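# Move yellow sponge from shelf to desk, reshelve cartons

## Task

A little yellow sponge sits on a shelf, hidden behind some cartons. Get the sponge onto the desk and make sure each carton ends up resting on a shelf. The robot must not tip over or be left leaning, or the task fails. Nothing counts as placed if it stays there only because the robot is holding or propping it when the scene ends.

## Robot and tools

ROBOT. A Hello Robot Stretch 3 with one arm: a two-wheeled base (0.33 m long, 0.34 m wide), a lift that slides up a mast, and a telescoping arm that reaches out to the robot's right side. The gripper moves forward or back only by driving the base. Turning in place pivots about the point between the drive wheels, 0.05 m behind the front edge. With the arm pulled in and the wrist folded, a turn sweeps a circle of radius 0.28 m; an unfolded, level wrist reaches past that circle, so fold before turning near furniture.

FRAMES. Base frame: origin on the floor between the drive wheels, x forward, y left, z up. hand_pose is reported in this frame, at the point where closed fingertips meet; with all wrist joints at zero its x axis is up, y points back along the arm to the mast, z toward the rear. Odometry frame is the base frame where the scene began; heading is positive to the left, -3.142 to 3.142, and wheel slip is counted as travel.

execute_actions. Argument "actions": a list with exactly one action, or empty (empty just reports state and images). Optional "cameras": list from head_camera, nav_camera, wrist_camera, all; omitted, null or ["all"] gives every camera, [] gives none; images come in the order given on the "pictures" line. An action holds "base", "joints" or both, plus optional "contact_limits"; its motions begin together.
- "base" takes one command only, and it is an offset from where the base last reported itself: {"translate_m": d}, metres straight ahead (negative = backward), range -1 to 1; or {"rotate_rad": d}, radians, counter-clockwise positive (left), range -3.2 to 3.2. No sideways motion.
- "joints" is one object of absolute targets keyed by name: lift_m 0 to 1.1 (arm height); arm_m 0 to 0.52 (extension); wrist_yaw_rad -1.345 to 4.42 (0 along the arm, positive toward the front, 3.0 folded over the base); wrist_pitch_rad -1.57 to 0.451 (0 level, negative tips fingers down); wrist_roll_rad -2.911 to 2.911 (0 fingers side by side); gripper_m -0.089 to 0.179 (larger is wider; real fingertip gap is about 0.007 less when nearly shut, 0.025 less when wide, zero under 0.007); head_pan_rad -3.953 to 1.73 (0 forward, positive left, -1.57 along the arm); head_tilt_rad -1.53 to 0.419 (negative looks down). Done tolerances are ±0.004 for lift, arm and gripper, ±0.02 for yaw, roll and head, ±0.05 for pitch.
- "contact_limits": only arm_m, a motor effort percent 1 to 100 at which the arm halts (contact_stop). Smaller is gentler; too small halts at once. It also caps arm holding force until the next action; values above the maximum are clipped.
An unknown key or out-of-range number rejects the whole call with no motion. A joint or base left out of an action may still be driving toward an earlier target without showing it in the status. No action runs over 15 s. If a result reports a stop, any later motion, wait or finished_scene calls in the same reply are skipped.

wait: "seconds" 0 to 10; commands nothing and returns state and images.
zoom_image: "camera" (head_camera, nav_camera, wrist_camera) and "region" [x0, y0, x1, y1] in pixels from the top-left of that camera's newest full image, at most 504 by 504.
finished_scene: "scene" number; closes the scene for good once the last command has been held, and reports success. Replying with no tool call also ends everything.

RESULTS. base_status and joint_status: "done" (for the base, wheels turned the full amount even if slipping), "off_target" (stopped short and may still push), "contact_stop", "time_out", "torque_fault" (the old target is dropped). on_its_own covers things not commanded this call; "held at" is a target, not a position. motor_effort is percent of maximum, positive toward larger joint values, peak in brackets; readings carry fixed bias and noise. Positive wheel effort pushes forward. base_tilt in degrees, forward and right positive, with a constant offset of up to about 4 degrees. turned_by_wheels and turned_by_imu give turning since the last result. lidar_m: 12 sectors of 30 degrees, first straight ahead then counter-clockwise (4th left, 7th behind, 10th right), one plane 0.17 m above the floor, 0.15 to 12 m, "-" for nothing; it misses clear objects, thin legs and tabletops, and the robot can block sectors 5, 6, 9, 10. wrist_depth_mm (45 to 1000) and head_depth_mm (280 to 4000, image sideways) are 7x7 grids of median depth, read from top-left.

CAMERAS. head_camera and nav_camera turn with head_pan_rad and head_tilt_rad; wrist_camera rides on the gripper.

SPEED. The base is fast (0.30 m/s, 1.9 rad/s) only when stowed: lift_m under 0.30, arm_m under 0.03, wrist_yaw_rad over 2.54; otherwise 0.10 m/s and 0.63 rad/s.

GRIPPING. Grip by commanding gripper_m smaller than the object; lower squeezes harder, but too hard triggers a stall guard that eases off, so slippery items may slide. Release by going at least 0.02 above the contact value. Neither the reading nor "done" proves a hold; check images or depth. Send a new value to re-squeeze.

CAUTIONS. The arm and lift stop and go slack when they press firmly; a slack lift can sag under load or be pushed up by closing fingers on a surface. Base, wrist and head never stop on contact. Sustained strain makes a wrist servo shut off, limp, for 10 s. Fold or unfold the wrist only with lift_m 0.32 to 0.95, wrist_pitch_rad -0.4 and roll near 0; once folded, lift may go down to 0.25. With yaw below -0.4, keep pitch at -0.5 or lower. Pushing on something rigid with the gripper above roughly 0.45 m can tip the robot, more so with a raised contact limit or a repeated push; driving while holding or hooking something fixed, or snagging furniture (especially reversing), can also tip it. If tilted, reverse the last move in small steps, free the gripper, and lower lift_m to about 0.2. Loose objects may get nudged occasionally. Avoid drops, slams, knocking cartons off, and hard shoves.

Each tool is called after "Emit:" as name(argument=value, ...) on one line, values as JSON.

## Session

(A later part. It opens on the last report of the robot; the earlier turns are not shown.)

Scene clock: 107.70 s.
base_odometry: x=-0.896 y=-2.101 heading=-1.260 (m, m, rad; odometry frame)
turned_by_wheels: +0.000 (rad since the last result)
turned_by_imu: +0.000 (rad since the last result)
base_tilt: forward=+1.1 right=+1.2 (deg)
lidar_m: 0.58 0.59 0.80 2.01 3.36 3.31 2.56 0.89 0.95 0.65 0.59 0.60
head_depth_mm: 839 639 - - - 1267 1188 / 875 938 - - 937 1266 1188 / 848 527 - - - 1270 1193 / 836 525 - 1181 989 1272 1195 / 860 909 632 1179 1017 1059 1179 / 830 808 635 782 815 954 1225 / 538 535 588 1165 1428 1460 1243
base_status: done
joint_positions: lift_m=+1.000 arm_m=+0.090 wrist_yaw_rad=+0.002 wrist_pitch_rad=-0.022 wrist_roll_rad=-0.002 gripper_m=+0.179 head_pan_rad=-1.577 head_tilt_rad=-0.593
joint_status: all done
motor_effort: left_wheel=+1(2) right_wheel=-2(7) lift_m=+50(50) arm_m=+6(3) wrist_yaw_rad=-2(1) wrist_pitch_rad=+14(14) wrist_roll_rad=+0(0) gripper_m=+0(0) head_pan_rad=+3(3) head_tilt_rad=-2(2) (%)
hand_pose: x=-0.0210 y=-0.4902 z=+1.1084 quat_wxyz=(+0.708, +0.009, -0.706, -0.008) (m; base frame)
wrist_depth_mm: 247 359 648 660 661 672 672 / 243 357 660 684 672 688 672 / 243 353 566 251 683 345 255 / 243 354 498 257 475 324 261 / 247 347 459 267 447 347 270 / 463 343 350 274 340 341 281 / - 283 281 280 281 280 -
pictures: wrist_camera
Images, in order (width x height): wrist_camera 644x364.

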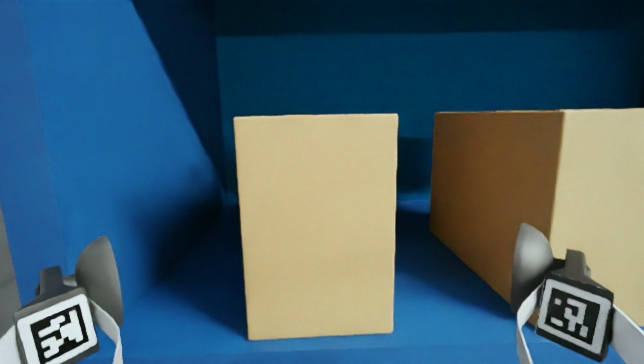

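Emit:
execute_actions(actions=[{"joints":{"arm_m":0.245},"contact_limits":{"arm_m":20}}], cameras=[])

Emit:
execute_actions(actions=[{"joints":{"gripper_m":0.085}}], cameras=[])

Emit:
execute_actions(actions=[{"joints":{"lift_m":1.025}}], cameras=["wrist_camera"])

Scene clock: 117.07 s.
base_odometry: x=-0.896 y=-2.101 heading=-1.260 (m, m, rad; odometry frame)
turned_by_wheels: +0.000 (rad since the last result)
turned_by_imu: +0.001 (rad since the last result)
base_tilt: forward=+1.2 right=+1.2 (deg)
lidar_m: 0.58 0.60 0.80 2.01 3.35 3.30 2.56 0.89 0.95 0.65 0.59 0.60
head_depth_mm: 838 - 615 1188 1009 1267 1191 / 862 - - 1182 1012 1271 1188 / 850 - - 1175 1010 1273 1194 / 835 532 606 1177 1013 1272 1191 / 860 922 634 1178 1017 1059 1176 / 827 809 662 779 812 949 1225 / 538 533 587 1174 1427 1452 1249
base_status: not commanded
joint_positions: lift_m=+1.000 arm_m=+0.245 wrist_yaw_rad=+0.002 wrist_pitch_rad=-0.022 wrist_roll_rad=-0.002 gripper_m=+0.179 head_pan_rad=-1.577 head_tilt_rad=-0.593
joint_status: all done
motor_effort: left_wheel=+1(0) right_wheel=-1(1) lift_m=+50(50) arm_m=+5(3) wrist_yaw_rad=-2(1) wrist_pitch_rad=+14(14) wrist_roll_rad=+0(0) gripper_m=+1(0) head_pan_rad=+4(3) head_tilt_rad=-2(2) (%)
contact_limits: arm_m 20 (drawing in: default 30, maximum 49; extending or still: default 41, maximum 67)
hand_pose: x=-0.0210 y=-0.6452 z=+1.1084 quat_wxyz=(+0.708, +0.009, -0.706, -0.008) (m; base frame)
wrist_depth_mm: 250 361 514 509 511 519 511 / 246 359 517 514 528 532 525 / 249 93 94 96 97 99 215 / 243 95 96 97 99 101 215 / 243 97 99 101 102 104 217 / - 101 102 104 106 107 199 / - 104 105 108 110 113 -
pictures: none
No camera images: the call's "cameras" was empty. Leave "cameras" out to get every camera's image.

Scene clock: 118.50 s.
base_odometry: x=-0.896 y=-2.101 heading=-1.260 (m, m, rad; odometry frame)
turned_by_wheels: +0.000 (rad since the last result)
turned_by_imu: +0.000 (rad since the last result)
base_tilt: forward=+1.1 right=+1.1 (deg)
lidar_m: 0.58 0.59 0.80 2.02 3.36 3.32 2.56 0.89 0.95 0.65 0.59 0.60
head_depth_mm: 838 - 616 1187 1007 1267 1184 / 864 - - 1190 1012 1268 1192 / 836 - - 1183 1011 1270 1189 / 838 553 613 1179 1016 1271 1198 / 858 918 634 1180 1019 1054 1178 / 826 809 661 782 815 952 1219 / 539 535 588 1172 1432 1455 1250
base_status: not commanded
joint_positions: lift_m=+1.000 arm_m=+0.245 wrist_yaw_rad=+0.002 wrist_pitch_rad=-0.022 wrist_roll_rad=-0.002 gripper_m=+0.086 head_pan_rad=-1.577 head_tilt_rad=-0.593
joint_status: all done
motor_effort: left_wheel=+1(1) right_wheel=-1(1) lift_m=+50(50) arm_m=+5(5) wrist_yaw_rad=-2(1) wrist_pitch_rad=+14(14) wrist_roll_rad=+0(0) gripper_m=-24(96) head_pan_rad=+3(3) head_tilt_rad=-2(2) (%)
hand_pose: x=-0.0210 y=-0.6452 z=+1.1084 quat_wxyz=(+0.708, +0.009, -0.706, -0.008) (m; base frame)
wrist_depth_mm: 250 364 499 506 509 514 518 / 248 361 522 511 527 535 540 / 247 293 114 115 116 292 214 / 245 291 116 117 118 280 215 / 246 289 120 121 122 276 217 / 245 124 123 125 126 128 218 / 230 127 128 129 131 266 208
pictures: none
No camera images: the call's "cameras" was empty. Leave "cameras" out to get every camera's image.

Scene clock: 119.50 s.
base_odometry: x=-0.896 y=-2.101 heading=-1.260 (m, m, rad; odometry frame)
turned_by_wheels: +0.000 (rad since the last result)
turned_by_imu: +0.000 (rad since the last result)
base_tilt: forward=+1.3 right=+1.2 (deg)
lidar_m: 0.58 0.59 0.80 2.02 3.36 3.29 2.56 0.89 0.95 0.65 0.59 0.60
head_depth_mm: 850 644 615 1185 1005 1264 1186 / 847 - 615 1188 1009 1275 1190 / 850 - 614 1185 1012 1273 1193 / 836 545 605 1182 1014 1269 1193 / 858 855 633 1179 1020 1055 1176 / 825 808 664 779 811 954 1216 / 539 535 587 1172 1430 1452 1245
base_status: not commanded
joint_positions: lift_m=+1.024 arm_m=+0.245 wrist_yaw_rad=+0.002 wrist_pitch_rad=-0.030 wrist_roll_rad=-0.002 gripper_m=+0.090 head_pan_rad=-1.577 head_tilt_rad=-0.593
joint_status: all done
on_its_own: gripper_m is held at +0.091, not at your +0.085, by its stall guard, which is still easing
motor_effort: left_wheel=+1(1) right_wheel=-1(2) lift_m=+51(52) arm_m=+5(5) wrist_yaw_rad=-1(1) wrist_pitch_rad=+18(18) wrist_roll_rad=+0(0) gripper_m=-4(24) head_pan_rad=+3(3) head_tilt_rad=-2(2) (%)
hand_pose: x=-0.0210 y=-0.6450 z=+1.1315 quat_wxyz=(+0.708, +0.011, -0.706, -0.010) (m; base frame)
wrist_depth_mm: 250 362 499 509 514 511 517 / 247 355 519 517 531 535 534 / 248 311 117 117 119 336 533 / 245 289 118 120 121 278 215 / 245 290 122 122 124 278 216 / 241 124 124 125 127 128 219 / 231 127 127 129 129 292 210
pictures: wrist_camera
Images, in order (width x height): wrist_camera 644x364.

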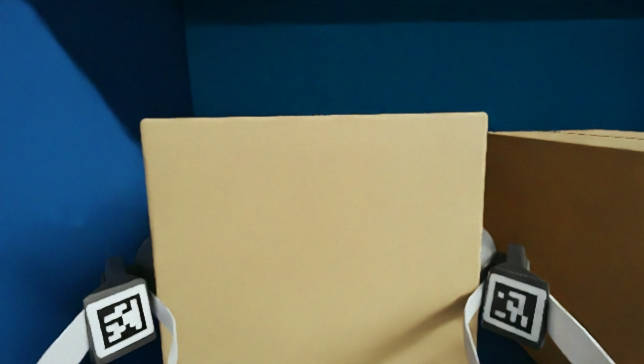

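Emit:
execute_actions(actions=[{"joints":{"arm_m":0.0,"gripper_m":0.096}}], cameras=["wrist_camera","nav_camera"])

Scene clock: 126.63 s.
base_odometry: x=-0.896 y=-2.101 heading=-1.260 (m, m, rad; odometry frame)
turned_by_wheels: +0.000 (rad since the last result)
turned_by_imu: +0.002 (rad since the last result)
base_tilt: forward=+1.3 right=+1.1 (deg)
lidar_m: 0.58 0.60 0.80 2.01 3.35 3.32 2.55 0.89 0.95 0.65 0.59 0.60
head_depth_mm: 838 643 651 - - - 1165 / 872 337 - - - - 1166 / 861 333 - - - - 1181 / 860 331 - - 985 1270 1186 / 870 346 350 1111 1017 1054 1176 / 828 810 660 783 815 952 1220 / 539 534 590 1167 1432 1460 1254
base_status: not commanded
joint_positions: lift_m=+1.024 arm_m=+0.001 wrist_yaw_rad=+0.002 wrist_pitch_rad=-0.031 wrist_roll_rad=-0.002 gripper_m=+0.097 head_pan_rad=-1.577 head_tilt_rad=-0.593
joint_status: all done
motor_effort: left_wheel=+1(1) right_wheel=-1(1) lift_m=+51(51) arm_m=-5(7) wrist_yaw_rad=-1(3) wrist_pitch_rad=+19(19) wrist_roll_rad=+0(0) gripper_m=-19(17) head_pan_rad=+4(3) head_tilt_rad=-2(2) (%)
hand_pose: x=-0.0211 y=-0.4014 z=+1.1311 quat_wxyz=(+0.708, +0.012, -0.706, -0.011) (m; base frame)
wrist_depth_mm: 722 356 731 732 722 756 761 / 724 354 758 777 770 783 781 / 755 314 117 118 119 350 475 / 756 321 119 120 121 352 366 / 776 334 121 122 124 363 447 / 765 124 124 125 127 128 382 / 743 127 127 128 129 934 740
pictures: nav_camera (sideways: a quarter turn counterclockwise sets it upright), wrist_camera
Images, in order (width x height): nav_camera 672x504, wrist_camera 644x364.

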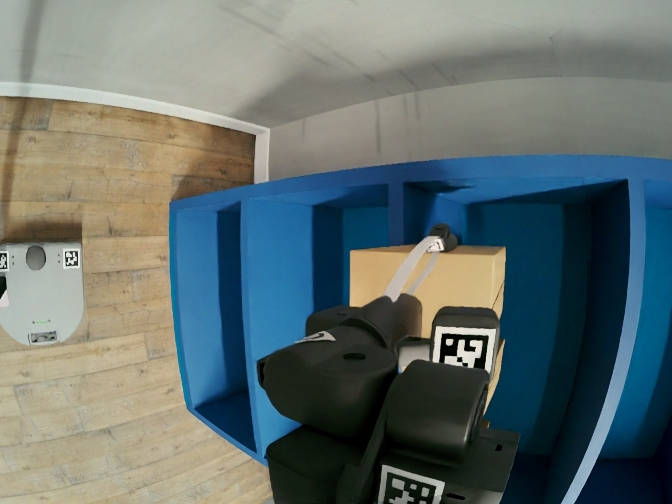

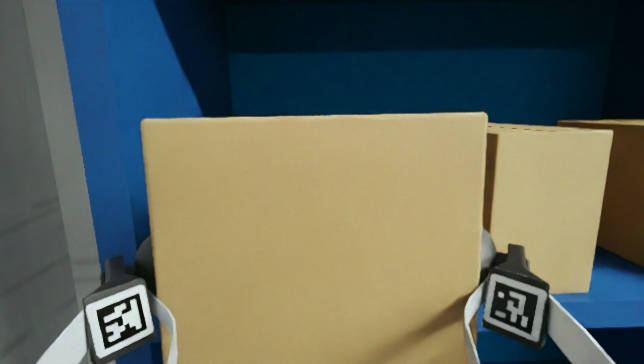

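Emit:
execute_actions(actions=[{"joints":{"lift_m":0.975}}], cameras=["wrist_camera","head_camera"])

Scene clock: 132.10 s.
base_odometry: x=-0.896 y=-2.101 heading=-1.260 (m, m, rad; odometry frame)
turned_by_wheels: +0.000 (rad since the last result)
turned_by_imu: +0.001 (rad since the last result)
base_tilt: forward=+1.2 right=+1.1 (deg)
lidar_m: 0.58 0.60 0.80 2.01 3.39 3.28 2.56 0.89 0.95 0.65 0.59 0.60
head_depth_mm: 840 642 617 1186 - - - / 875 893 355 1188 - - - / 860 420 354 - - - - / 861 420 352 - - 1279 1196 / 869 809 358 433 987 1055 1176 / 829 809 662 781 813 953 1223 / 537 534 589 1170 1432 1455 1248
base_status: not commanded
joint_positions: lift_m=+0.975 arm_m=+0.001 wrist_yaw_rad=+0.002 wrist_pitch_rad=-0.015 wrist_roll_rad=-0.002 gripper_m=+0.097 head_pan_rad=-1.577 head_tilt_rad=-0.593
joint_status: all done
motor_effort: left_wheel=+1(1) right_wheel=-1(1) lift_m=+22(46) arm_m=-5(5) wrist_yaw_rad=-1(1) wrist_pitch_rad=+9(19) wrist_roll_rad=+0(0) gripper_m=-18(19) head_pan_rad=+4(3) head_tilt_rad=-2(2) (%)
hand_pose: x=-0.0211 y=-0.4019 z=+1.0864 quat_wxyz=(+0.708, +0.006, -0.706, -0.005) (m; base frame)
wrist_depth_mm: 710 358 724 747 740 753 741 / 736 355 649 767 761 771 778 / 762 316 108 109 110 340 352 / 789 113 111 113 114 354 364 / 809 330 117 118 120 364 374 / 773 122 123 125 126 129 365 / 733 247 129 131 133 890 788
pictures: head_camera (sideways: a quarter turn clockwise sets it upright), wrist_camera
Images, in order (width x height): head_camera 896x504, wrist_camera 644x364.

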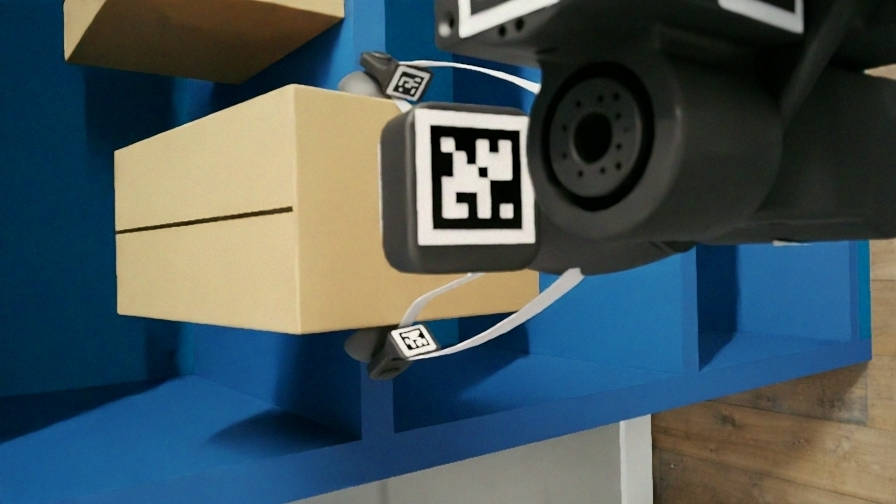

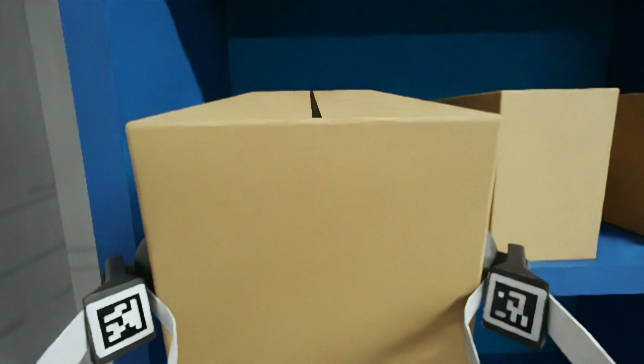

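Emit:
execute_actions(actions=[{"joints":{"lift_m":1.0},"base":{"translate_m":-0.06}}], cameras=[])

Emit:
execute_actions(actions=[{"joints":{"wrist_yaw_rad":0.35}}], cameras=["head_camera"])

Emit:
execute_actions(actions=[{"base":{"translate_m":-0.07}}], cameras=[])

Emit:
execute_actions(actions=[{"joints":{"wrist_yaw_rad":0.7}}], cameras=["head_camera","wrist_camera"])

Scene clock: 143.73 s.
base_odometry: x=-0.915 y=-2.044 heading=-1.260 (m, m, rad; odometry frame)
turned_by_wheels: +0.000 (rad since the last result)
turned_by_imu: +0.001 (rad since the last result)
base_tilt: forward=+1.3 right=+1.2 (deg)
lidar_m: 0.63 0.66 0.89 2.28 3.84 3.23 2.50 0.84 0.87 0.89 0.61 0.66
head_depth_mm: 704 536 589 - - - - / 850 565 346 - - - - / 861 389 340 - - - - / 873 391 341 - - 1273 1193 / 870 488 356 1144 1014 1280 1190 / 869 917 679 1084 971 943 1174 / 745 735 640 714 794 1389 1255
base_status: done
joint_positions: lift_m=+0.999 arm_m=+0.001 wrist_yaw_rad=+0.002 wrist_pitch_rad=-0.027 wrist_roll_rad=-0.002 gripper_m=+0.097 head_pan_rad=-1.577 head_tilt_rad=-0.593
joint_status: all done
motor_effort: left_wheel=+1(4) right_wheel=-2(5) lift_m=+51(52) arm_m=-5(5) wrist_yaw_rad=-1(1) wrist_pitch_rad=+16(16) wrist_roll_rad=+0(0) gripper_m=-19(19) head_pan_rad=+3(3) head_tilt_rad=-2(3) (%)
hand_pose: x=-0.0211 y=-0.4016 z=+1.1073 quat_wxyz=(+0.708, +0.010, -0.706, -0.009) (m; base frame)
wrist_depth_mm: 317 482 726 744 742 752 715 / 318 469 747 760 777 780 721 / 324 388 113 114 116 344 438 / 338 381 116 117 119 355 438 / 342 383 119 121 123 363 435 / 355 124 124 125 127 127 371 / 782 128 128 129 132 896 724
pictures: none
No camera images: the call's "cameras" was empty. Leave "cameras" out to get every camera's image.

Scene clock: 144.73 s.
base_odometry: x=-0.915 y=-2.044 heading=-1.260 (m, m, rad; odometry frame)
turned_by_wheels: +0.000 (rad since the last result)
turned_by_imu: +0.000 (rad since the last result)
base_tilt: forward=+1.2 right=+1.2 (deg)
lidar_m: 0.63 0.66 0.89 2.28 3.83 3.25 2.50 0.85 0.87 0.88 0.61 0.66
head_depth_mm: 705 536 591 - - - 1170 / 852 662 625 1189 - - - / 871 924 673 1186 - - - / 873 920 352 - - - 1186 / 870 394 335 - - 1276 1189 / 870 395 329 368 945 941 1178 / 744 397 317 367 776 1399 1252
base_status: not commanded
joint_positions: lift_m=+0.999 arm_m=+0.001 wrist_yaw_rad=+0.346 wrist_pitch_rad=-0.027 wrist_roll_rad=-0.002 gripper_m=+0.097 head_pan_rad=-1.577 head_tilt_rad=-0.593
joint_status: all done
motor_effort: left_wheel=+1(0) right_wheel=-1(1) lift_m=+51(51) arm_m=-5(5) wrist_yaw_rad=+3(4) wrist_pitch_rad=+16(16) wrist_roll_rad=+0(0) gripper_m=-18(20) head_pan_rad=+4(3) head_tilt_rad=-2(3) (%)
hand_pose: x=+0.0653 y=-0.3864 z=+1.1073 quat_wxyz=(+0.699, +0.131, -0.694, +0.112) (m; base frame)
wrist_depth_mm: 590 740 380 635 727 692 619 / 599 772 399 647 773 692 644 / 600 675 113 115 116 690 353 / 603 702 116 117 119 678 345 / 610 690 120 121 122 464 345 / 604 123 124 125 127 128 313 / 590 129 128 129 131 775 306
pictures: head_camera (sideways: a quarter turn clockwise sets it upright)
Images, in order (width x height): head_camera 896x504.

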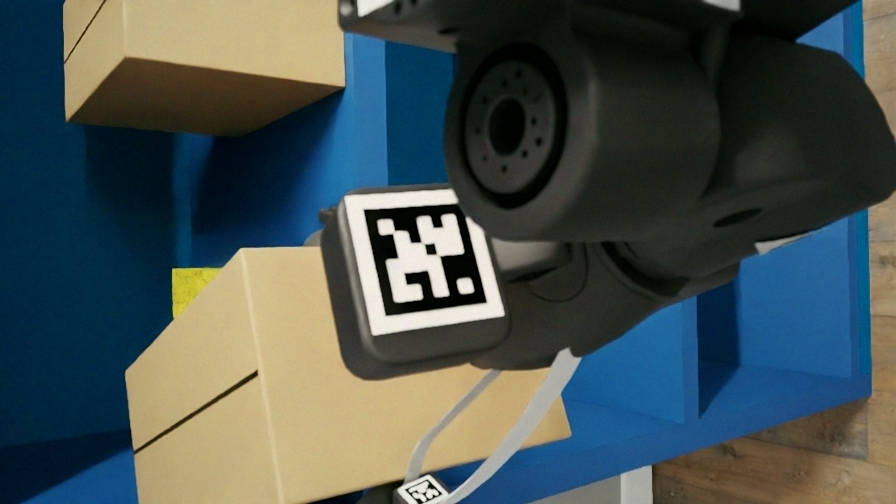

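Scene clock: 146.40 s.
base_odometry: x=-0.936 y=-1.978 heading=-1.260 (m, m, rad; odometry frame)
turned_by_wheels: +0.000 (rad since the last result)
turned_by_imu: +0.000 (rad since the last result)
base_tilt: forward=+1.4 right=+1.2 (deg)
lidar_m: 0.71 0.73 0.99 2.54 3.84 3.17 2.43 1.50 0.80 1.02 0.64 0.74
head_depth_mm: 854 539 606 - - - 1171 / 838 537 601 1186 - - - / 851 644 618 1186 - - - / 873 926 352 - - - 1185 / 869 393 335 - - 1279 1188 / 871 395 328 368 966 1146 1177 / 860 398 317 361 931 921 1204
base_status: done
joint_positions: lift_m=+0.999 arm_m=+0.001 wrist_yaw_rad=+0.348 wrist_pitch_rad=-0.027 wrist_roll_rad=-0.002 gripper_m=+0.097 head_pan_rad=-1.577 head_tilt_rad=-0.593
joint_status: not commanded
motor_effort: left_wheel=+1(1) right_wheel=-1(5) lift_m=+51(51) arm_m=-5(5) wrist_yaw_rad=+2(1) wrist_pitch_rad=+16(16) wrist_roll_rad=+0(0) gripper_m=-19(19) head_pan_rad=+3(3) head_tilt_rad=-2(2) (%)
hand_pose: x=+0.0656 y=-0.3863 z=+1.1073 quat_wxyz=(+0.699, +0.132, -0.694, +0.113) (m; base frame)
wrist_depth_mm: 651 807 466 742 723 682 639 / 652 753 486 770 751 697 653 / 680 743 113 114 115 338 288 / 663 790 116 117 118 325 297 / 680 769 119 121 122 325 307 / 647 124 123 125 127 128 312 / 656 128 129 130 132 811 307
pictures: none
No camera images: the call's "cameras" was empty. Leave "cameras" out to get every camera's image.

Scene clock: 147.40 s.
base_odometry: x=-0.936 y=-1.978 heading=-1.260 (m, m, rad; odometry frame)
turned_by_wheels: +0.000 (rad since the last result)
turned_by_imu: +0.000 (rad since the last result)
base_tilt: forward=+1.2 right=+1.1 (deg)
lidar_m: 0.70 0.73 0.99 2.54 3.82 3.16 2.44 1.50 0.80 1.03 0.64 0.73
head_depth_mm: 853 540 604 - - - 1172 / 842 536 600 1187 - - - / 850 646 615 1183 - - - / 874 927 658 1180 - - 1174 / 875 888 692 - - - 1198 / 869 923 679 - - 1248 1178 / 861 907 322 339 359 922 1195
base_status: not commanded
joint_positions: lift_m=+0.999 arm_m=+0.001 wrist_yaw_rad=+0.697 wrist_pitch_rad=-0.030 wrist_roll_rad=-0.002 gripper_m=+0.097 head_pan_rad=-1.577 head_tilt_rad=-0.593
joint_status: all done
motor_effort: left_wheel=+1(2) right_wheel=-1(1) lift_m=+51(51) arm_m=-5(5) wrist_yaw_rad=+3(4) wrist_pitch_rad=+18(19) wrist_roll_rad=+0(1) gripper_m=-20(19) head_pan_rad=+3(3) head_tilt_rad=-2(2) (%)
hand_pose: x=+0.1425 y=-0.3419 z=+1.1063 quat_wxyz=(+0.669, +0.251, -0.660, +0.231) (m; base frame)
wrist_depth_mm: 522 619 776 428 552 713 621 / 525 641 793 452 564 690 610 / 537 587 122 123 124 710 637 / 545 613 123 124 125 684 657 / 560 618 124 125 127 502 494 / 555 125 125 126 127 - 346 / 554 126 127 127 129 816 297
pictures: head_camera (sideways: a quarter turn clockwise sets it upright), wrist_camera
Images, in order (width x height): head_camera 896x504, wrist_camera 644x364.

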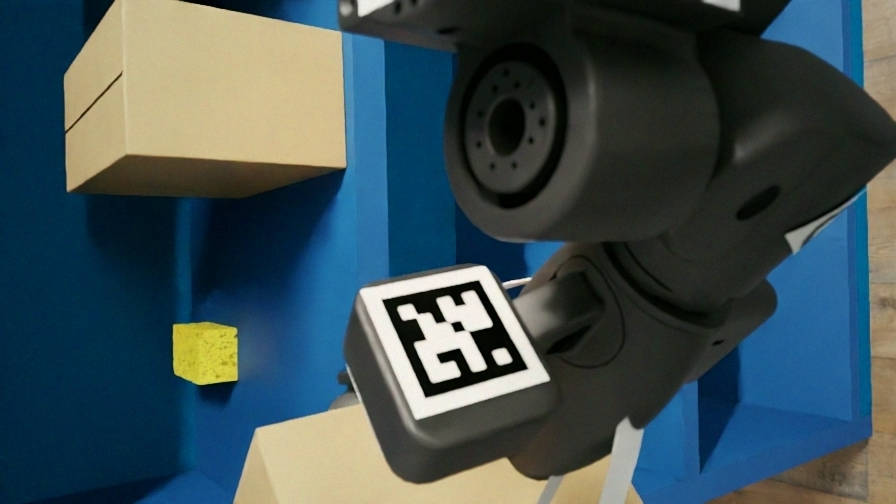

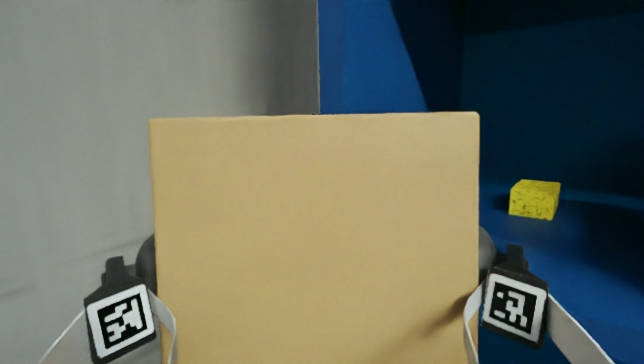

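Emit:
execute_actions(actions=[{"joints":{"lift_m":0.61,"head_tilt_rad":-0.8},"base":{"translate_m":-0.05}}], cameras=["wrist_camera"])

Emit:
execute_actions(actions=[{"joints":{"wrist_yaw_rad":0.0}}], cameras=[])

Emit:
execute_actions(actions=[{"joints":{"arm_m":0.27,"lift_m":0.585},"contact_limits":{"arm_m":22}}], cameras=["wrist_camera","head_camera"])

Scene clock: 156.80 s.
base_odometry: x=-0.951 y=-1.930 heading=-1.260 (m, m, rad; odometry frame)
turned_by_wheels: +0.000 (rad since the last result)
turned_by_imu: +0.002 (rad since the last result)
base_tilt: forward=+1.2 right=+1.2 (deg)
lidar_m: 0.76 0.78 1.06 2.72 3.80 3.12 2.39 1.50 0.76 1.03 0.67 0.79
head_depth_mm: 722 616 1161 994 1356 1265 1183 / 513 576 1157 1003 1355 1273 - / 512 577 1154 998 1360 1272 - / 696 595 1159 1004 1334 1275 1124 / 761 601 1164 1001 934 1257 1140 / 736 604 1166 1007 590 624 1160 / 751 605 1124 981 595 1241 1157
base_status: done
joint_positions: lift_m=+0.610 arm_m=+0.001 wrist_yaw_rad=+0.697 wrist_pitch_rad=-0.032 wrist_roll_rad=-0.002 gripper_m=+0.097 head_pan_rad=-1.577 head_tilt_rad=-0.789
joint_status: all done
motor_effort: left_wheel=+1(3) right_wheel=-1(6) lift_m=+23(43) arm_m=-5(5) wrist_yaw_rad=+3(2) wrist_pitch_rad=+19(19) wrist_roll_rad=+0(0) gripper_m=-19(19) head_pan_rad=+3(4) head_tilt_rad=-4(16) (%)
hand_pose: x=+0.1426 y=-0.3418 z=+0.7170 quat_wxyz=(+0.669, +0.252, -0.660, +0.231) (m; base frame)
wrist_depth_mm: 572 672 823 470 627 680 610 / 576 685 850 477 691 705 613 / 582 647 122 123 124 712 645 / 579 665 123 124 125 755 643 / 603 658 124 125 126 700 645 / 607 125 125 127 127 - 479 / 594 127 126 128 129 357 377
pictures: wrist_camera
Images, in order (width x height): wrist_camera 644x364.

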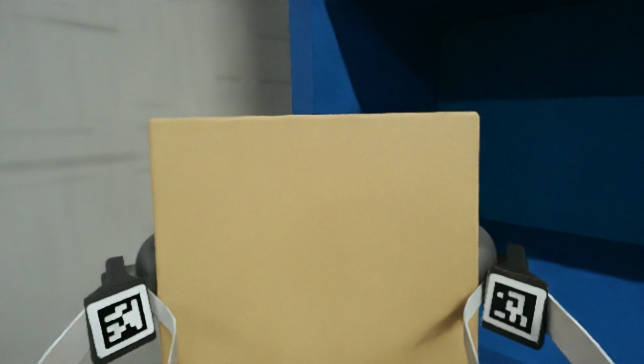

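Scene clock: 158.10 s.
base_odometry: x=-0.951 y=-1.930 heading=-1.260 (m, m, rad; odometry frame)
turned_by_wheels: +0.000 (rad since the last result)
turned_by_imu: +0.000 (rad since the last result)
base_tilt: forward=+1.3 right=+1.1 (deg)
lidar_m: 0.75 0.78 1.05 2.71 3.83 3.11 2.39 1.50 0.76 1.03 0.66 0.79
head_depth_mm: 720 616 1153 998 1354 1270 1184 / 515 576 1159 999 1352 1269 - / 513 577 1161 741 627 1249 - / 697 594 1171 699 624 1236 1156 / 764 602 1169 1006 1317 1276 1156 / 736 602 1169 1005 1341 1270 1157 / 753 603 1119 984 1068 1279 1162
base_status: not commanded
joint_positions: lift_m=+0.610 arm_m=+0.001 wrist_yaw_rad=+0.003 wrist_pitch_rad=-0.032 wrist_roll_rad=-0.002 gripper_m=+0.097 head_pan_rad=-1.577 head_tilt_rad=-0.789
joint_status: all done
motor_effort: left_wheel=+1(1) right_wheel=-2(1) lift_m=+23(23) arm_m=-5(5) wrist_yaw_rad=-2(5) wrist_pitch_rad=+19(19) wrist_roll_rad=+0(0) gripper_m=-19(20) head_pan_rad=+4(3) head_tilt_rad=-4(4) (%)
hand_pose: x=-0.0206 y=-0.4014 z=+0.7170 quat_wxyz=(+0.708, +0.013, -0.706, -0.010) (m; base frame)
wrist_depth_mm: 473 644 747 726 753 744 581 / 479 716 757 770 770 749 582 / 474 600 122 123 124 782 576 / 472 615 123 125 125 789 579 / 474 613 124 125 126 694 594 / 459 125 125 127 127 - 485 / 404 127 126 128 129 384 391
pictures: none
No camera images: the call's "cameras" was empty. Leave "cameras" out to get every camera's image.

Scene clock: 161.30 s.
base_odometry: x=-0.951 y=-1.930 heading=-1.260 (m, m, rad; odometry frame)
turned_by_wheels: +0.000 (rad since the last result)
turned_by_imu: +0.001 (rad since the last result)
base_tilt: forward=+1.3 right=+1.2 (deg)
lidar_m: 0.75 0.78 1.05 2.71 3.84 3.12 2.39 1.51 0.76 1.03 0.67 0.79
head_depth_mm: 719 616 1156 998 1351 1271 1160 / 514 577 1155 1020 1329 - 1145 / 511 577 1135 979 1316 1270 1154 / 697 594 863 856 1333 1278 1155 / 762 600 1163 1005 1331 1275 1155 / 734 603 1165 1006 1340 1267 1157 / 752 604 1122 986 1067 1279 1161
base_status: not commanded
joint_positions: lift_m=+0.585 arm_m=+0.270 wrist_yaw_rad=+0.002 wrist_pitch_rad=-0.032 wrist_roll_rad=-0.002 gripper_m=+0.097 head_pan_rad=-1.577 head_tilt_rad=-0.790
joint_status: all done
motor_effort: left_wheel=+1(1) right_wheel=-1(1) lift_m=+23(24) arm_m=+6(9) wrist_yaw_rad=-2(3) wrist_pitch_rad=+19(19) wrist_roll_rad=+0(0) gripper_m=-18(18) head_pan_rad=+3(4) head_tilt_rad=-3(4) (%)
contact_limits: arm_m 22 (drawing in: default 30, maximum 49; extending or still: default 41, maximum 67)
hand_pose: x=-0.0210 y=-0.6699 z=+0.6919 quat_wxyz=(+0.708, +0.012, -0.706, -0.011) (m; base frame)
wrist_depth_mm: 466 475 476 478 486 491 489 / 482 500 497 500 497 514 513 / 488 504 121 123 124 531 525 / 493 518 122 124 125 545 541 / 473 542 125 126 126 545 553 / 441 124 125 126 127 - 438 / 364 126 127 128 128 319 335
pictures: head_camera (sideways: a quarter turn clockwise sets it upright), wrist_camera
Images, in order (width x height): head_camera 896x504, wrist_camera 644x364.

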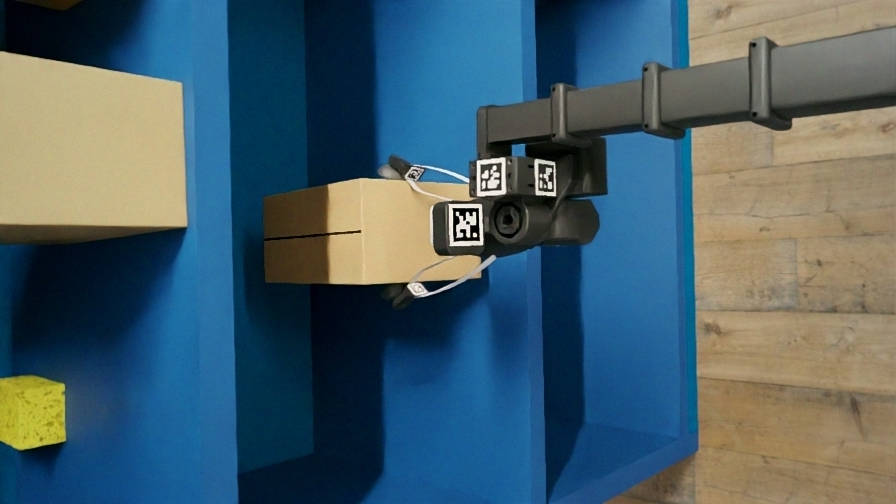

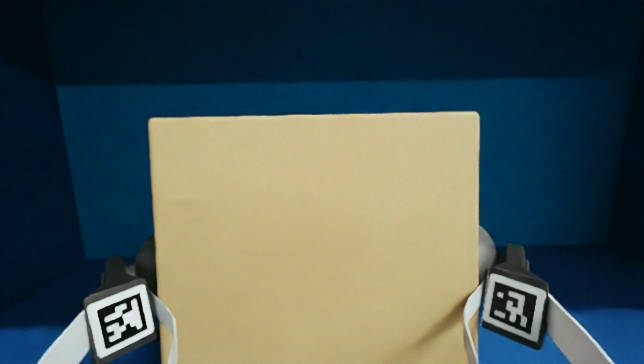

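Emit:
execute_actions(actions=[{"joints":{"lift_m":0.55}}], cameras=["wrist_camera"])

Scene clock: 164.93 s.
base_odometry: x=-0.951 y=-1.930 heading=-1.260 (m, m, rad; odometry frame)
turned_by_wheels: +0.000 (rad since the last result)
turned_by_imu: +0.001 (rad since the last result)
base_tilt: forward=+1.2 right=+1.2 (deg)
lidar_m: 0.75 0.78 1.06 2.72 3.81 3.11 2.40 1.51 0.76 1.03 0.67 0.79
head_depth_mm: 719 616 1159 994 1349 1271 1153 / 514 576 1159 1003 1358 - 1137 / 511 577 1152 955 - 1268 1159 / 698 594 901 861 1332 1277 1154 / 762 600 1163 1003 1335 1267 1152 / 737 602 1165 1006 1338 1269 1162 / 749 604 1117 986 1066 1278 1158
base_status: not commanded
joint_positions: lift_m=+0.550 arm_m=+0.270 wrist_yaw_rad=+0.002 wrist_pitch_rad=-0.022 wrist_roll_rad=-0.002 gripper_m=+0.097 head_pan_rad=-1.577 head_tilt_rad=-0.790
joint_status: all done
motor_effort: left_wheel=+1(1) right_wheel=-1(1) lift_m=+22(25) arm_m=+5(6) wrist_yaw_rad=-2(1) wrist_pitch_rad=+13(19) wrist_roll_rad=+1(0) gripper_m=-19(18) head_pan_rad=+3(3) head_tilt_rad=-3(3) (%)
hand_pose: x=-0.0210 y=-0.6703 z=+0.6596 quat_wxyz=(+0.708, +0.009, -0.706, -0.007) (m; base frame)
wrist_depth_mm: 468 473 485 482 494 497 498 / 479 494 499 498 505 507 506 / 478 498 117 118 119 516 532 / 479 506 118 119 121 543 536 / 478 509 121 123 124 490 529 / 395 124 124 125 127 128 373 / 310 128 128 129 131 274 289
pictures: wrist_camera
Images, in order (width x height): wrist_camera 644x364.

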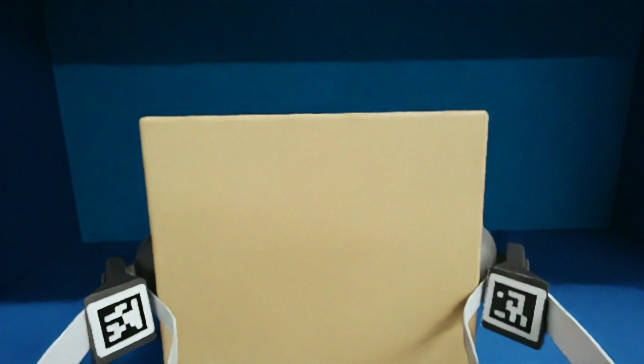

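Emit:
execute_actions(actions=[{"joints":{"lift_m":0.543}}], cameras=[])

Emit:
execute_actions(actions=[{"joints":{"gripper_m":0.16}}], cameras=[])

Emit:
execute_actions(actions=[{"joints":{"arm_m":0.06}}], cameras=["wrist_camera"])

Emit:
execute_actions(actions=[{"joints":{"lift_m":1.01,"wrist_pitch_rad":-0.2,"gripper_m":0.13},"base":{"translate_m":0.18}}], cameras=["wrist_camera"])

Scene clock: 172.27 s.
base_odometry: x=-0.951 y=-1.930 heading=-1.260 (m, m, rad; odometry frame)
turned_by_wheels: +0.000 (rad since the last result)
turned_by_imu: +0.001 (rad since the last result)
base_tilt: forward=+1.2 right=+1.0 (deg)
lidar_m: 0.75 0.78 1.05 2.72 3.84 3.10 2.39 1.50 0.76 1.03 0.67 0.79
head_depth_mm: 718 615 1158 997 1353 1268 1150 / 513 576 1159 996 1372 - 1138 / 512 579 1148 958 - 1277 1152 / 698 594 907 860 1336 1274 1155 / 760 600 1163 1008 1338 1274 1157 / 735 602 1165 1007 1335 1274 1154 / 752 604 1120 985 1066 1274 1161
base_status: not commanded
joint_positions: lift_m=+0.543 arm_m=+0.270 wrist_yaw_rad=+0.002 wrist_pitch_rad=-0.020 wrist_roll_rad=-0.002 gripper_m=+0.097 head_pan_rad=-1.577 head_tilt_rad=-0.790
joint_status: all done
motor_effort: left_wheel=+1(0) right_wheel=-1(1) lift_m=+22(24) arm_m=+6(5) wrist_yaw_rad=+0(2) wrist_pitch_rad=+12(13) wrist_roll_rad=+0(0) gripper_m=-19(19) head_pan_rad=+3(4) head_tilt_rad=-3(4) (%)
hand_pose: x=-0.0210 y=-0.6703 z=+0.6531 quat_wxyz=(+0.708, +0.008, -0.706, -0.007) (m; base frame)
wrist_depth_mm: 475 484 482 479 485 491 494 / 487 492 494 497 506 505 508 / 487 497 114 116 117 519 520 / 489 519 118 119 119 529 535 / 472 489 121 122 123 501 512 / 383 124 124 125 127 129 364 / 303 198 128 130 131 267 280
pictures: none
No camera images: the call's "cameras" was empty. Leave "cameras" out to get every camera's image.

Scene clock: 173.40 s.
base_odometry: x=-0.951 y=-1.930 heading=-1.260 (m, m, rad; odometry frame)
turned_by_wheels: +0.000 (rad since the last result)
turned_by_imu: +0.000 (rad since the last result)
base_tilt: forward=+1.2 right=+1.0 (deg)
lidar_m: 0.75 0.78 1.05 2.71 3.83 3.12 2.39 1.50 0.76 1.03 0.67 0.79
head_depth_mm: 720 615 1157 998 1361 1269 1152 / 515 577 1155 1003 1365 - 1140 / 511 577 1153 959 - 1269 1158 / 699 595 908 860 1335 1275 1154 / 761 602 1159 1006 1337 1275 1156 / 735 601 1168 1006 1340 1271 1158 / 751 604 1120 983 1067 1277 1161
base_status: not commanded
joint_positions: lift_m=+0.543 arm_m=+0.270 wrist_yaw_rad=+0.002 wrist_pitch_rad=-0.020 wrist_roll_rad=-0.002 gripper_m=+0.160 head_pan_rad=-1.577 head_tilt_rad=-0.790
joint_status: all done
motor_effort: left_wheel=+1(1) right_wheel=-1(1) lift_m=+22(22) arm_m=+6(6) wrist_yaw_rad=-2(1) wrist_pitch_rad=+12(13) wrist_roll_rad=+1(0) gripper_m=+0(83) head_pan_rad=+3(3) head_tilt_rad=-4(4) (%)
hand_pose: x=-0.0210 y=-0.6703 z=+0.6529 quat_wxyz=(+0.708, +0.008, -0.706, -0.007) (m; base frame)
wrist_depth_mm: 473 480 479 483 483 491 497 / 479 482 500 492 500 502 525 / 483 494 115 116 116 523 525 / 481 521 116 117 119 539 526 / 466 466 120 122 123 500 498 / 387 124 124 125 127 128 358 / - 266 128 129 131 269 278
pictures: none
No camera images: the call's "cameras" was empty. Leave "cameras" out to get every camera's image.

Scene clock: 176.17 s.
base_odometry: x=-0.951 y=-1.930 heading=-1.260 (m, m, rad; odometry frame)
turned_by_wheels: +0.000 (rad since the last result)
turned_by_imu: +0.001 (rad since the last result)
base_tilt: forward=+1.2 right=+1.1 (deg)
lidar_m: 0.75 0.78 1.05 2.71 3.83 3.14 2.40 1.51 0.76 1.03 0.67 0.79
head_depth_mm: 720 616 1159 998 1361 1263 1160 / 514 577 1154 997 1357 1284 - / 513 577 1145 943 1348 1278 - / 696 594 910 884 1339 1279 1136 / 762 600 1164 1005 1319 1276 1154 / 736 603 1169 1003 1333 1269 1159 / 752 603 1124 985 1064 1273 1162
base_status: not commanded
joint_positions: lift_m=+0.543 arm_m=+0.060 wrist_yaw_rad=+0.002 wrist_pitch_rad=-0.020 wrist_roll_rad=-0.002 gripper_m=+0.160 head_pan_rad=-1.577 head_tilt_rad=-0.790
joint_status: all done
motor_effort: left_wheel=+1(0) right_wheel=-1(1) lift_m=+22(22) arm_m=-5(3) wrist_yaw_rad=+0(2) wrist_pitch_rad=+12(12) wrist_roll_rad=+0(0) gripper_m=+1(1) head_pan_rad=+3(4) head_tilt_rad=-3(4) (%)
hand_pose: x=-0.0210 y=-0.4610 z=+0.6529 quat_wxyz=(+0.708, +0.008, -0.706, -0.007) (m; base frame)
wrist_depth_mm: 485 670 700 694 697 699 570 / 479 693 699 718 734 710 576 / 481 713 724 329 740 738 572 / 480 719 741 337 754 765 588 / 471 561 556 344 530 568 510 / 386 378 380 352 369 367 359 / - 301 307 303 307 312 313
pictures: wrist_camera
Images, in order (width x height): wrist_camera 644x364.

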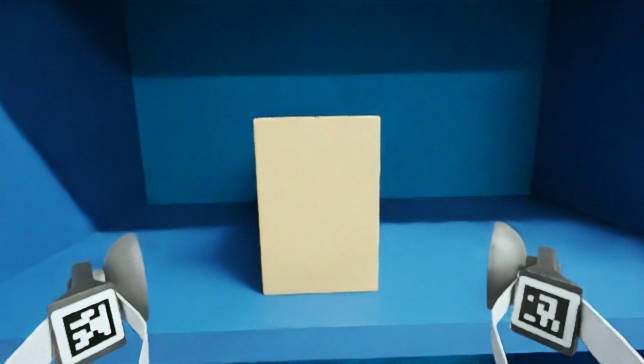

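Scene clock: 181.23 s.
base_odometry: x=-0.896 y=-2.101 heading=-1.260 (m, m, rad; odometry frame)
turned_by_wheels: +0.000 (rad since the last result)
turned_by_imu: +0.002 (rad since the last result)
base_tilt: forward=+1.4 right=+1.1 (deg)
lidar_m: 0.58 0.59 0.80 2.02 3.34 3.29 2.55 0.89 0.95 0.65 0.59 0.60
head_depth_mm: - - - - 1358 1272 1152 / 789 - - - 1353 1275 1152 / 810 - - - 1331 1273 1152 / 750 592 - 1003 1337 1268 1155 / 762 623 1152 1004 1249 1262 1157 / 734 603 793 860 1397 1294 1157 / 537 575 1155 1486 1477 1303 1161
base_status: done
joint_positions: lift_m=+1.010 arm_m=+0.060 wrist_yaw_rad=+0.002 wrist_pitch_rad=-0.216 wrist_roll_rad=-0.002 gripper_m=+0.130 head_pan_rad=-1.577 head_tilt_rad=-0.790
joint_status: all done
motor_effort: left_wheel=+0(4) right_wheel=-1(3) lift_m=+50(52) arm_m=-5(5) wrist_yaw_rad=-1(2) wrist_pitch_rad=+10(10) wrist_roll_rad=+0(0) gripper_m=+0(82) head_pan_rad=+3(3) head_tilt_rad=-3(4) (%)
hand_pose: x=-0.0211 y=-0.4505 z=+1.0698 quat_wxyz=(+0.704, +0.077, -0.702, -0.076) (m; base frame)
wrist_depth_mm: 246 359 660 654 670 642 263 / 252 358 677 691 715 327 273 / 265 350 650 636 581 324 287 / 286 353 459 450 447 330 311 / 704 321 333 330 332 324 320 / 747 - 552 898 664 - 788 / 730 402 733 786 581 762 752
pictures: wrist_camera
Images, in order (width x height): wrist_camera 644x364.

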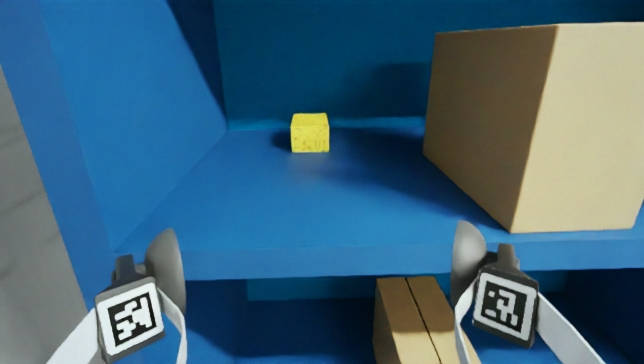

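Emit:
execute_actions(actions=[{"joints":{"arm_m":0.52,"lift_m":0.978},"contact_limits":{"arm_m":22}}], cameras=["wrist_camera"])

Scene clock: 189.20 s.
base_odometry: x=-0.896 y=-2.101 heading=-1.260 (m, m, rad; odometry frame)
turned_by_wheels: +0.000 (rad since the last result)
turned_by_imu: +0.002 (rad since the last result)
base_tilt: forward=+1.4 right=+1.1 (deg)
lidar_m: 0.58 0.59 0.80 2.01 3.37 3.31 2.54 0.89 0.95 0.65 0.59 0.60
head_depth_mm: - 594 1146 932 1358 1265 1152 / 721 595 904 884 1360 1267 1155 / 723 598 1152 1001 1334 1273 1153 / 726 597 1163 1000 1332 1272 1157 / 760 599 1151 1003 1253 1261 1155 / 732 600 790 860 1395 1298 1154 / 537 576 1148 1489 1479 1304 1160
base_status: not commanded
joint_positions: lift_m=+0.978 arm_m=+0.520 wrist_yaw_rad=+0.002 wrist_pitch_rad=-0.217 wrist_roll_rad=-0.002 gripper_m=+0.130 head_pan_rad=-1.577 head_tilt_rad=-0.790
joint_status: all done
motor_effort: left_wheel=+1(1) right_wheel=-1(1) lift_m=+22(45) arm_m=+6(2) wrist_yaw_rad=-1(1) wrist_pitch_rad=+11(10) wrist_roll_rad=+0(0) gripper_m=+0(0) head_pan_rad=+4(3) head_tilt_rad=-3(3) (%)
contact_limits: arm_m 22 (drawing in: default 30, maximum 49; extending or still: default 41, maximum 67)
hand_pose: x=-0.0211 y=-0.9096 z=+1.0385 quat_wxyz=(+0.704, +0.077, -0.702, -0.076) (m; base frame)
wrist_depth_mm: 230 228 232 235 237 236 238 / 237 242 243 247 249 251 252 / 251 256 260 260 261 267 269 / 251 274 277 278 278 282 288 / 245 278 241 178 263 275 260 / 212 - 147 140 207 - 206 / 181 169 120 120 171 164 170
pictures: wrist_camera
Images, in order (width x height): wrist_camera 644x364.

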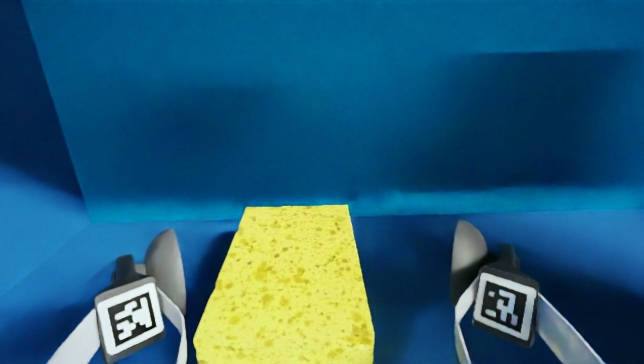

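Emit:
execute_actions(actions=[{"joints":{"arm_m":0.505},"base":{"translate_m":0.012}}], cameras=[])

Emit:
execute_actions(actions=[{"joints":{"lift_m":0.963}}], cameras=["wrist_camera"])

Emit:
execute_actions(actions=[{"joints":{"gripper_m":0.04}}], cameras=[])

Emit:
execute_actions(actions=[{"joints":{"lift_m":0.995}}], cameras=["wrist_camera"])

Scene clock: 195.73 s.
base_odometry: x=-0.893 y=-2.113 heading=-1.260 (m, m, rad; odometry frame)
turned_by_wheels: +0.000 (rad since the last result)
turned_by_imu: +0.001 (rad since the last result)
base_tilt: forward=+1.2 right=+1.1 (deg)
lidar_m: 0.56 0.58 0.79 1.97 3.85 3.33 2.57 0.90 0.97 0.60 0.59 0.59
head_depth_mm: - 594 1125 934 1348 1266 1149 / 721 595 931 913 1353 1269 1151 / 722 595 1159 999 1337 1267 1157 / 712 598 1163 995 1337 1273 1152 / 759 600 1140 1006 1157 1268 1152 / 700 601 730 837 1426 1295 1158 / 511 570 1205 1485 1480 1304 1157
base_status: done
joint_positions: lift_m=+0.978 arm_m=+0.505 wrist_yaw_rad=+0.002 wrist_pitch_rad=-0.217 wrist_roll_rad=-0.002 gripper_m=+0.130 head_pan_rad=-1.577 head_tilt_rad=-0.790
joint_status: all done
motor_effort: left_wheel=+0(1) right_wheel=-1(4) lift_m=+22(22) arm_m=-6(4) wrist_yaw_rad=-2(1) wrist_pitch_rad=+10(10) wrist_roll_rad=+0(0) gripper_m=+1(0) head_pan_rad=+3(3) head_tilt_rad=-3(3) (%)
hand_pose: x=-0.0211 y=-0.8954 z=+1.0385 quat_wxyz=(+0.704, +0.077, -0.702, -0.076) (m; base frame)
wrist_depth_mm: 237 243 244 248 249 251 252 / 238 257 255 260 262 265 267 / 234 273 273 276 278 279 284 / 234 286 291 291 296 301 303 / 233 274 266 179 264 276 260 / 213 - 199 141 199 - 206 / 180 167 162 136 164 166 170
pictures: none
No camera images: the call's "cameras" was empty. Leave "cameras" out to get every camera's image.

Scene clock: 196.57 s.
base_odometry: x=-0.893 y=-2.113 heading=-1.260 (m, m, rad; odometry frame)
turned_by_wheels: +0.000 (rad since the last result)
turned_by_imu: +0.000 (rad since the last result)
base_tilt: forward=+1.3 right=+1.0 (deg)
lidar_m: 0.56 0.58 0.79 1.97 3.83 3.31 2.56 0.90 0.97 0.60 0.59 0.59
head_depth_mm: - 594 1095 932 1350 1271 1158 / 721 594 929 909 1356 1273 1154 / 692 595 1161 1000 1324 1272 1152 / 726 597 1160 999 1328 1272 1157 / 760 600 1139 1004 1157 1266 1152 / 699 602 733 839 1424 1302 1160 / 510 573 1207 1484 1473 1304 1160
base_status: not commanded
joint_positions: lift_m=+0.963 arm_m=+0.505 wrist_yaw_rad=+0.002 wrist_pitch_rad=-0.217 wrist_roll_rad=-0.002 gripper_m=+0.130 head_pan_rad=-1.577 head_tilt_rad=-0.790
joint_status: all done
motor_effort: left_wheel=+0(0) right_wheel=-1(1) lift_m=+22(24) arm_m=-6(5) wrist_yaw_rad=-3(1) wrist_pitch_rad=+11(10) wrist_roll_rad=+0(0) gripper_m=+1(0) head_pan_rad=+3(3) head_tilt_rad=-3(4) (%)
hand_pose: x=-0.0211 y=-0.8954 z=+1.0235 quat_wxyz=(+0.704, +0.077, -0.702, -0.076) (m; base frame)
wrist_depth_mm: 236 243 244 246 247 250 253 / 235 256 259 261 263 267 268 / 235 270 273 274 278 280 284 / 234 284 285 204 292 296 298 / 222 245 226 150 228 246 233 / 189 - 173 128 170 - 183 / 160 149 144 135 147 147 152
pictures: wrist_camera
Images, in order (width x height): wrist_camera 644x364.

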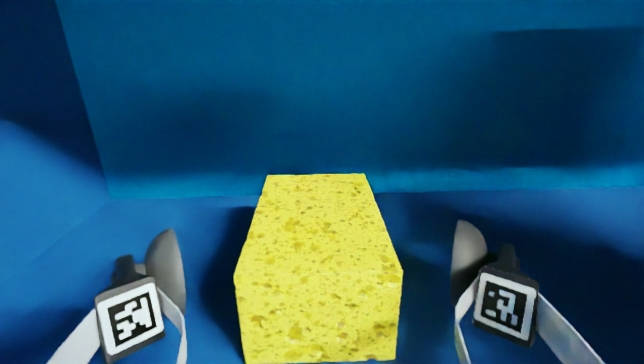

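Scene clock: 197.97 s.
base_odometry: x=-0.893 y=-2.113 heading=-1.260 (m, m, rad; odometry frame)
turned_by_wheels: +0.000 (rad since the last result)
turned_by_imu: +0.000 (rad since the last result)
base_tilt: forward=+1.1 right=+1.1 (deg)
lidar_m: 0.56 0.58 0.79 1.97 3.84 3.31 2.56 0.90 0.97 0.60 0.59 0.59
head_depth_mm: - 594 1101 933 1357 1267 1152 / 722 594 931 911 1353 1266 1153 / 694 599 1153 996 1339 1277 1155 / 711 599 1162 1005 1332 1273 1155 / 761 600 1147 1003 1160 1274 1159 / 698 601 733 839 1418 1294 1156 / 511 570 1210 1483 1484 1298 1152
base_status: not commanded
joint_positions: lift_m=+0.963 arm_m=+0.505 wrist_yaw_rad=+0.002 wrist_pitch_rad=-0.217 wrist_roll_rad=-0.002 gripper_m=+0.041 head_pan_rad=-1.577 head_tilt_rad=-0.790
joint_status: all done
motor_effort: left_wheel=+1(0) right_wheel=-1(2) lift_m=+22(22) arm_m=-6(5) wrist_yaw_rad=-1(1) wrist_pitch_rad=+10(10) wrist_roll_rad=+0(0) gripper_m=-13(87) head_pan_rad=+3(4) head_tilt_rad=-3(3) (%)
hand_pose: x=-0.0211 y=-0.8954 z=+1.0235 quat_wxyz=(+0.704, +0.077, -0.702, -0.076) (m; base frame)
wrist_depth_mm: 236 243 245 248 249 253 251 / 238 254 258 261 262 264 269 / 236 271 276 274 279 281 287 / 234 284 287 203 290 294 296 / 221 241 228 149 234 232 232 / 187 187 126 128 127 186 184 / 156 153 138 134 142 152 152
pictures: none
No camera images: the call's "cameras" was empty. Leave "cameras" out to get every camera's image.

Scene clock: 199.07 s.
base_odometry: x=-0.893 y=-2.113 heading=-1.260 (m, m, rad; odometry frame)
turned_by_wheels: +0.000 (rad since the last result)
turned_by_imu: +0.000 (rad since the last result)
base_tilt: forward=+1.2 right=+1.2 (deg)
lidar_m: 0.56 0.58 0.79 1.98 3.86 3.29 2.56 0.90 0.97 0.60 0.59 0.59
head_depth_mm: 668 593 1127 932 1359 1268 1152 / 752 595 930 911 1353 1270 1150 / 723 596 1157 1002 1329 1268 1155 / 725 598 1166 1003 1337 1275 1156 / 759 601 1143 1003 1156 1266 1157 / 699 602 731 840 1424 1295 1158 / 511 572 1207 1485 1482 1295 1156
base_status: not commanded
joint_positions: lift_m=+0.995 arm_m=+0.505 wrist_yaw_rad=+0.002 wrist_pitch_rad=-0.218 wrist_roll_rad=-0.002 gripper_m=+0.041 head_pan_rad=-1.577 head_tilt_rad=-0.790
joint_status: all done
motor_effort: left_wheel=+1(1) right_wheel=-1(1) lift_m=+50(51) arm_m=-5(6) wrist_yaw_rad=-1(1) wrist_pitch_rad=+11(11) wrist_roll_rad=+0(0) gripper_m=-13(13) head_pan_rad=+4(3) head_tilt_rad=-3(3) (%)
hand_pose: x=-0.0211 y=-0.8953 z=+1.0543 quat_wxyz=(+0.704, +0.078, -0.702, -0.077) (m; base frame)
wrist_depth_mm: 237 243 247 245 250 250 253 / 238 257 258 259 265 265 270 / 236 271 273 278 279 281 283 / 233 290 290 203 294 298 299 / 235 294 279 149 292 289 291 / 222 237 126 127 128 230 229 / 195 193 138 135 180 189 189
pictures: wrist_camera
Images, in order (width x height): wrist_camera 644x364.

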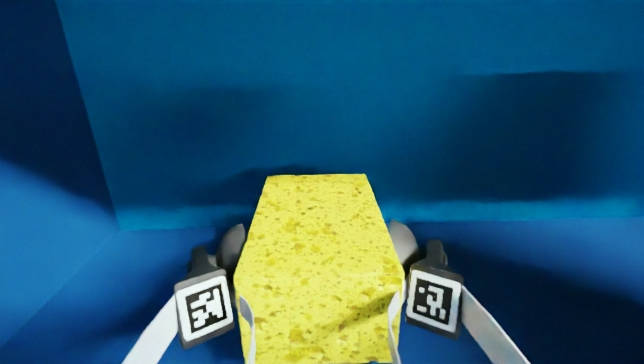

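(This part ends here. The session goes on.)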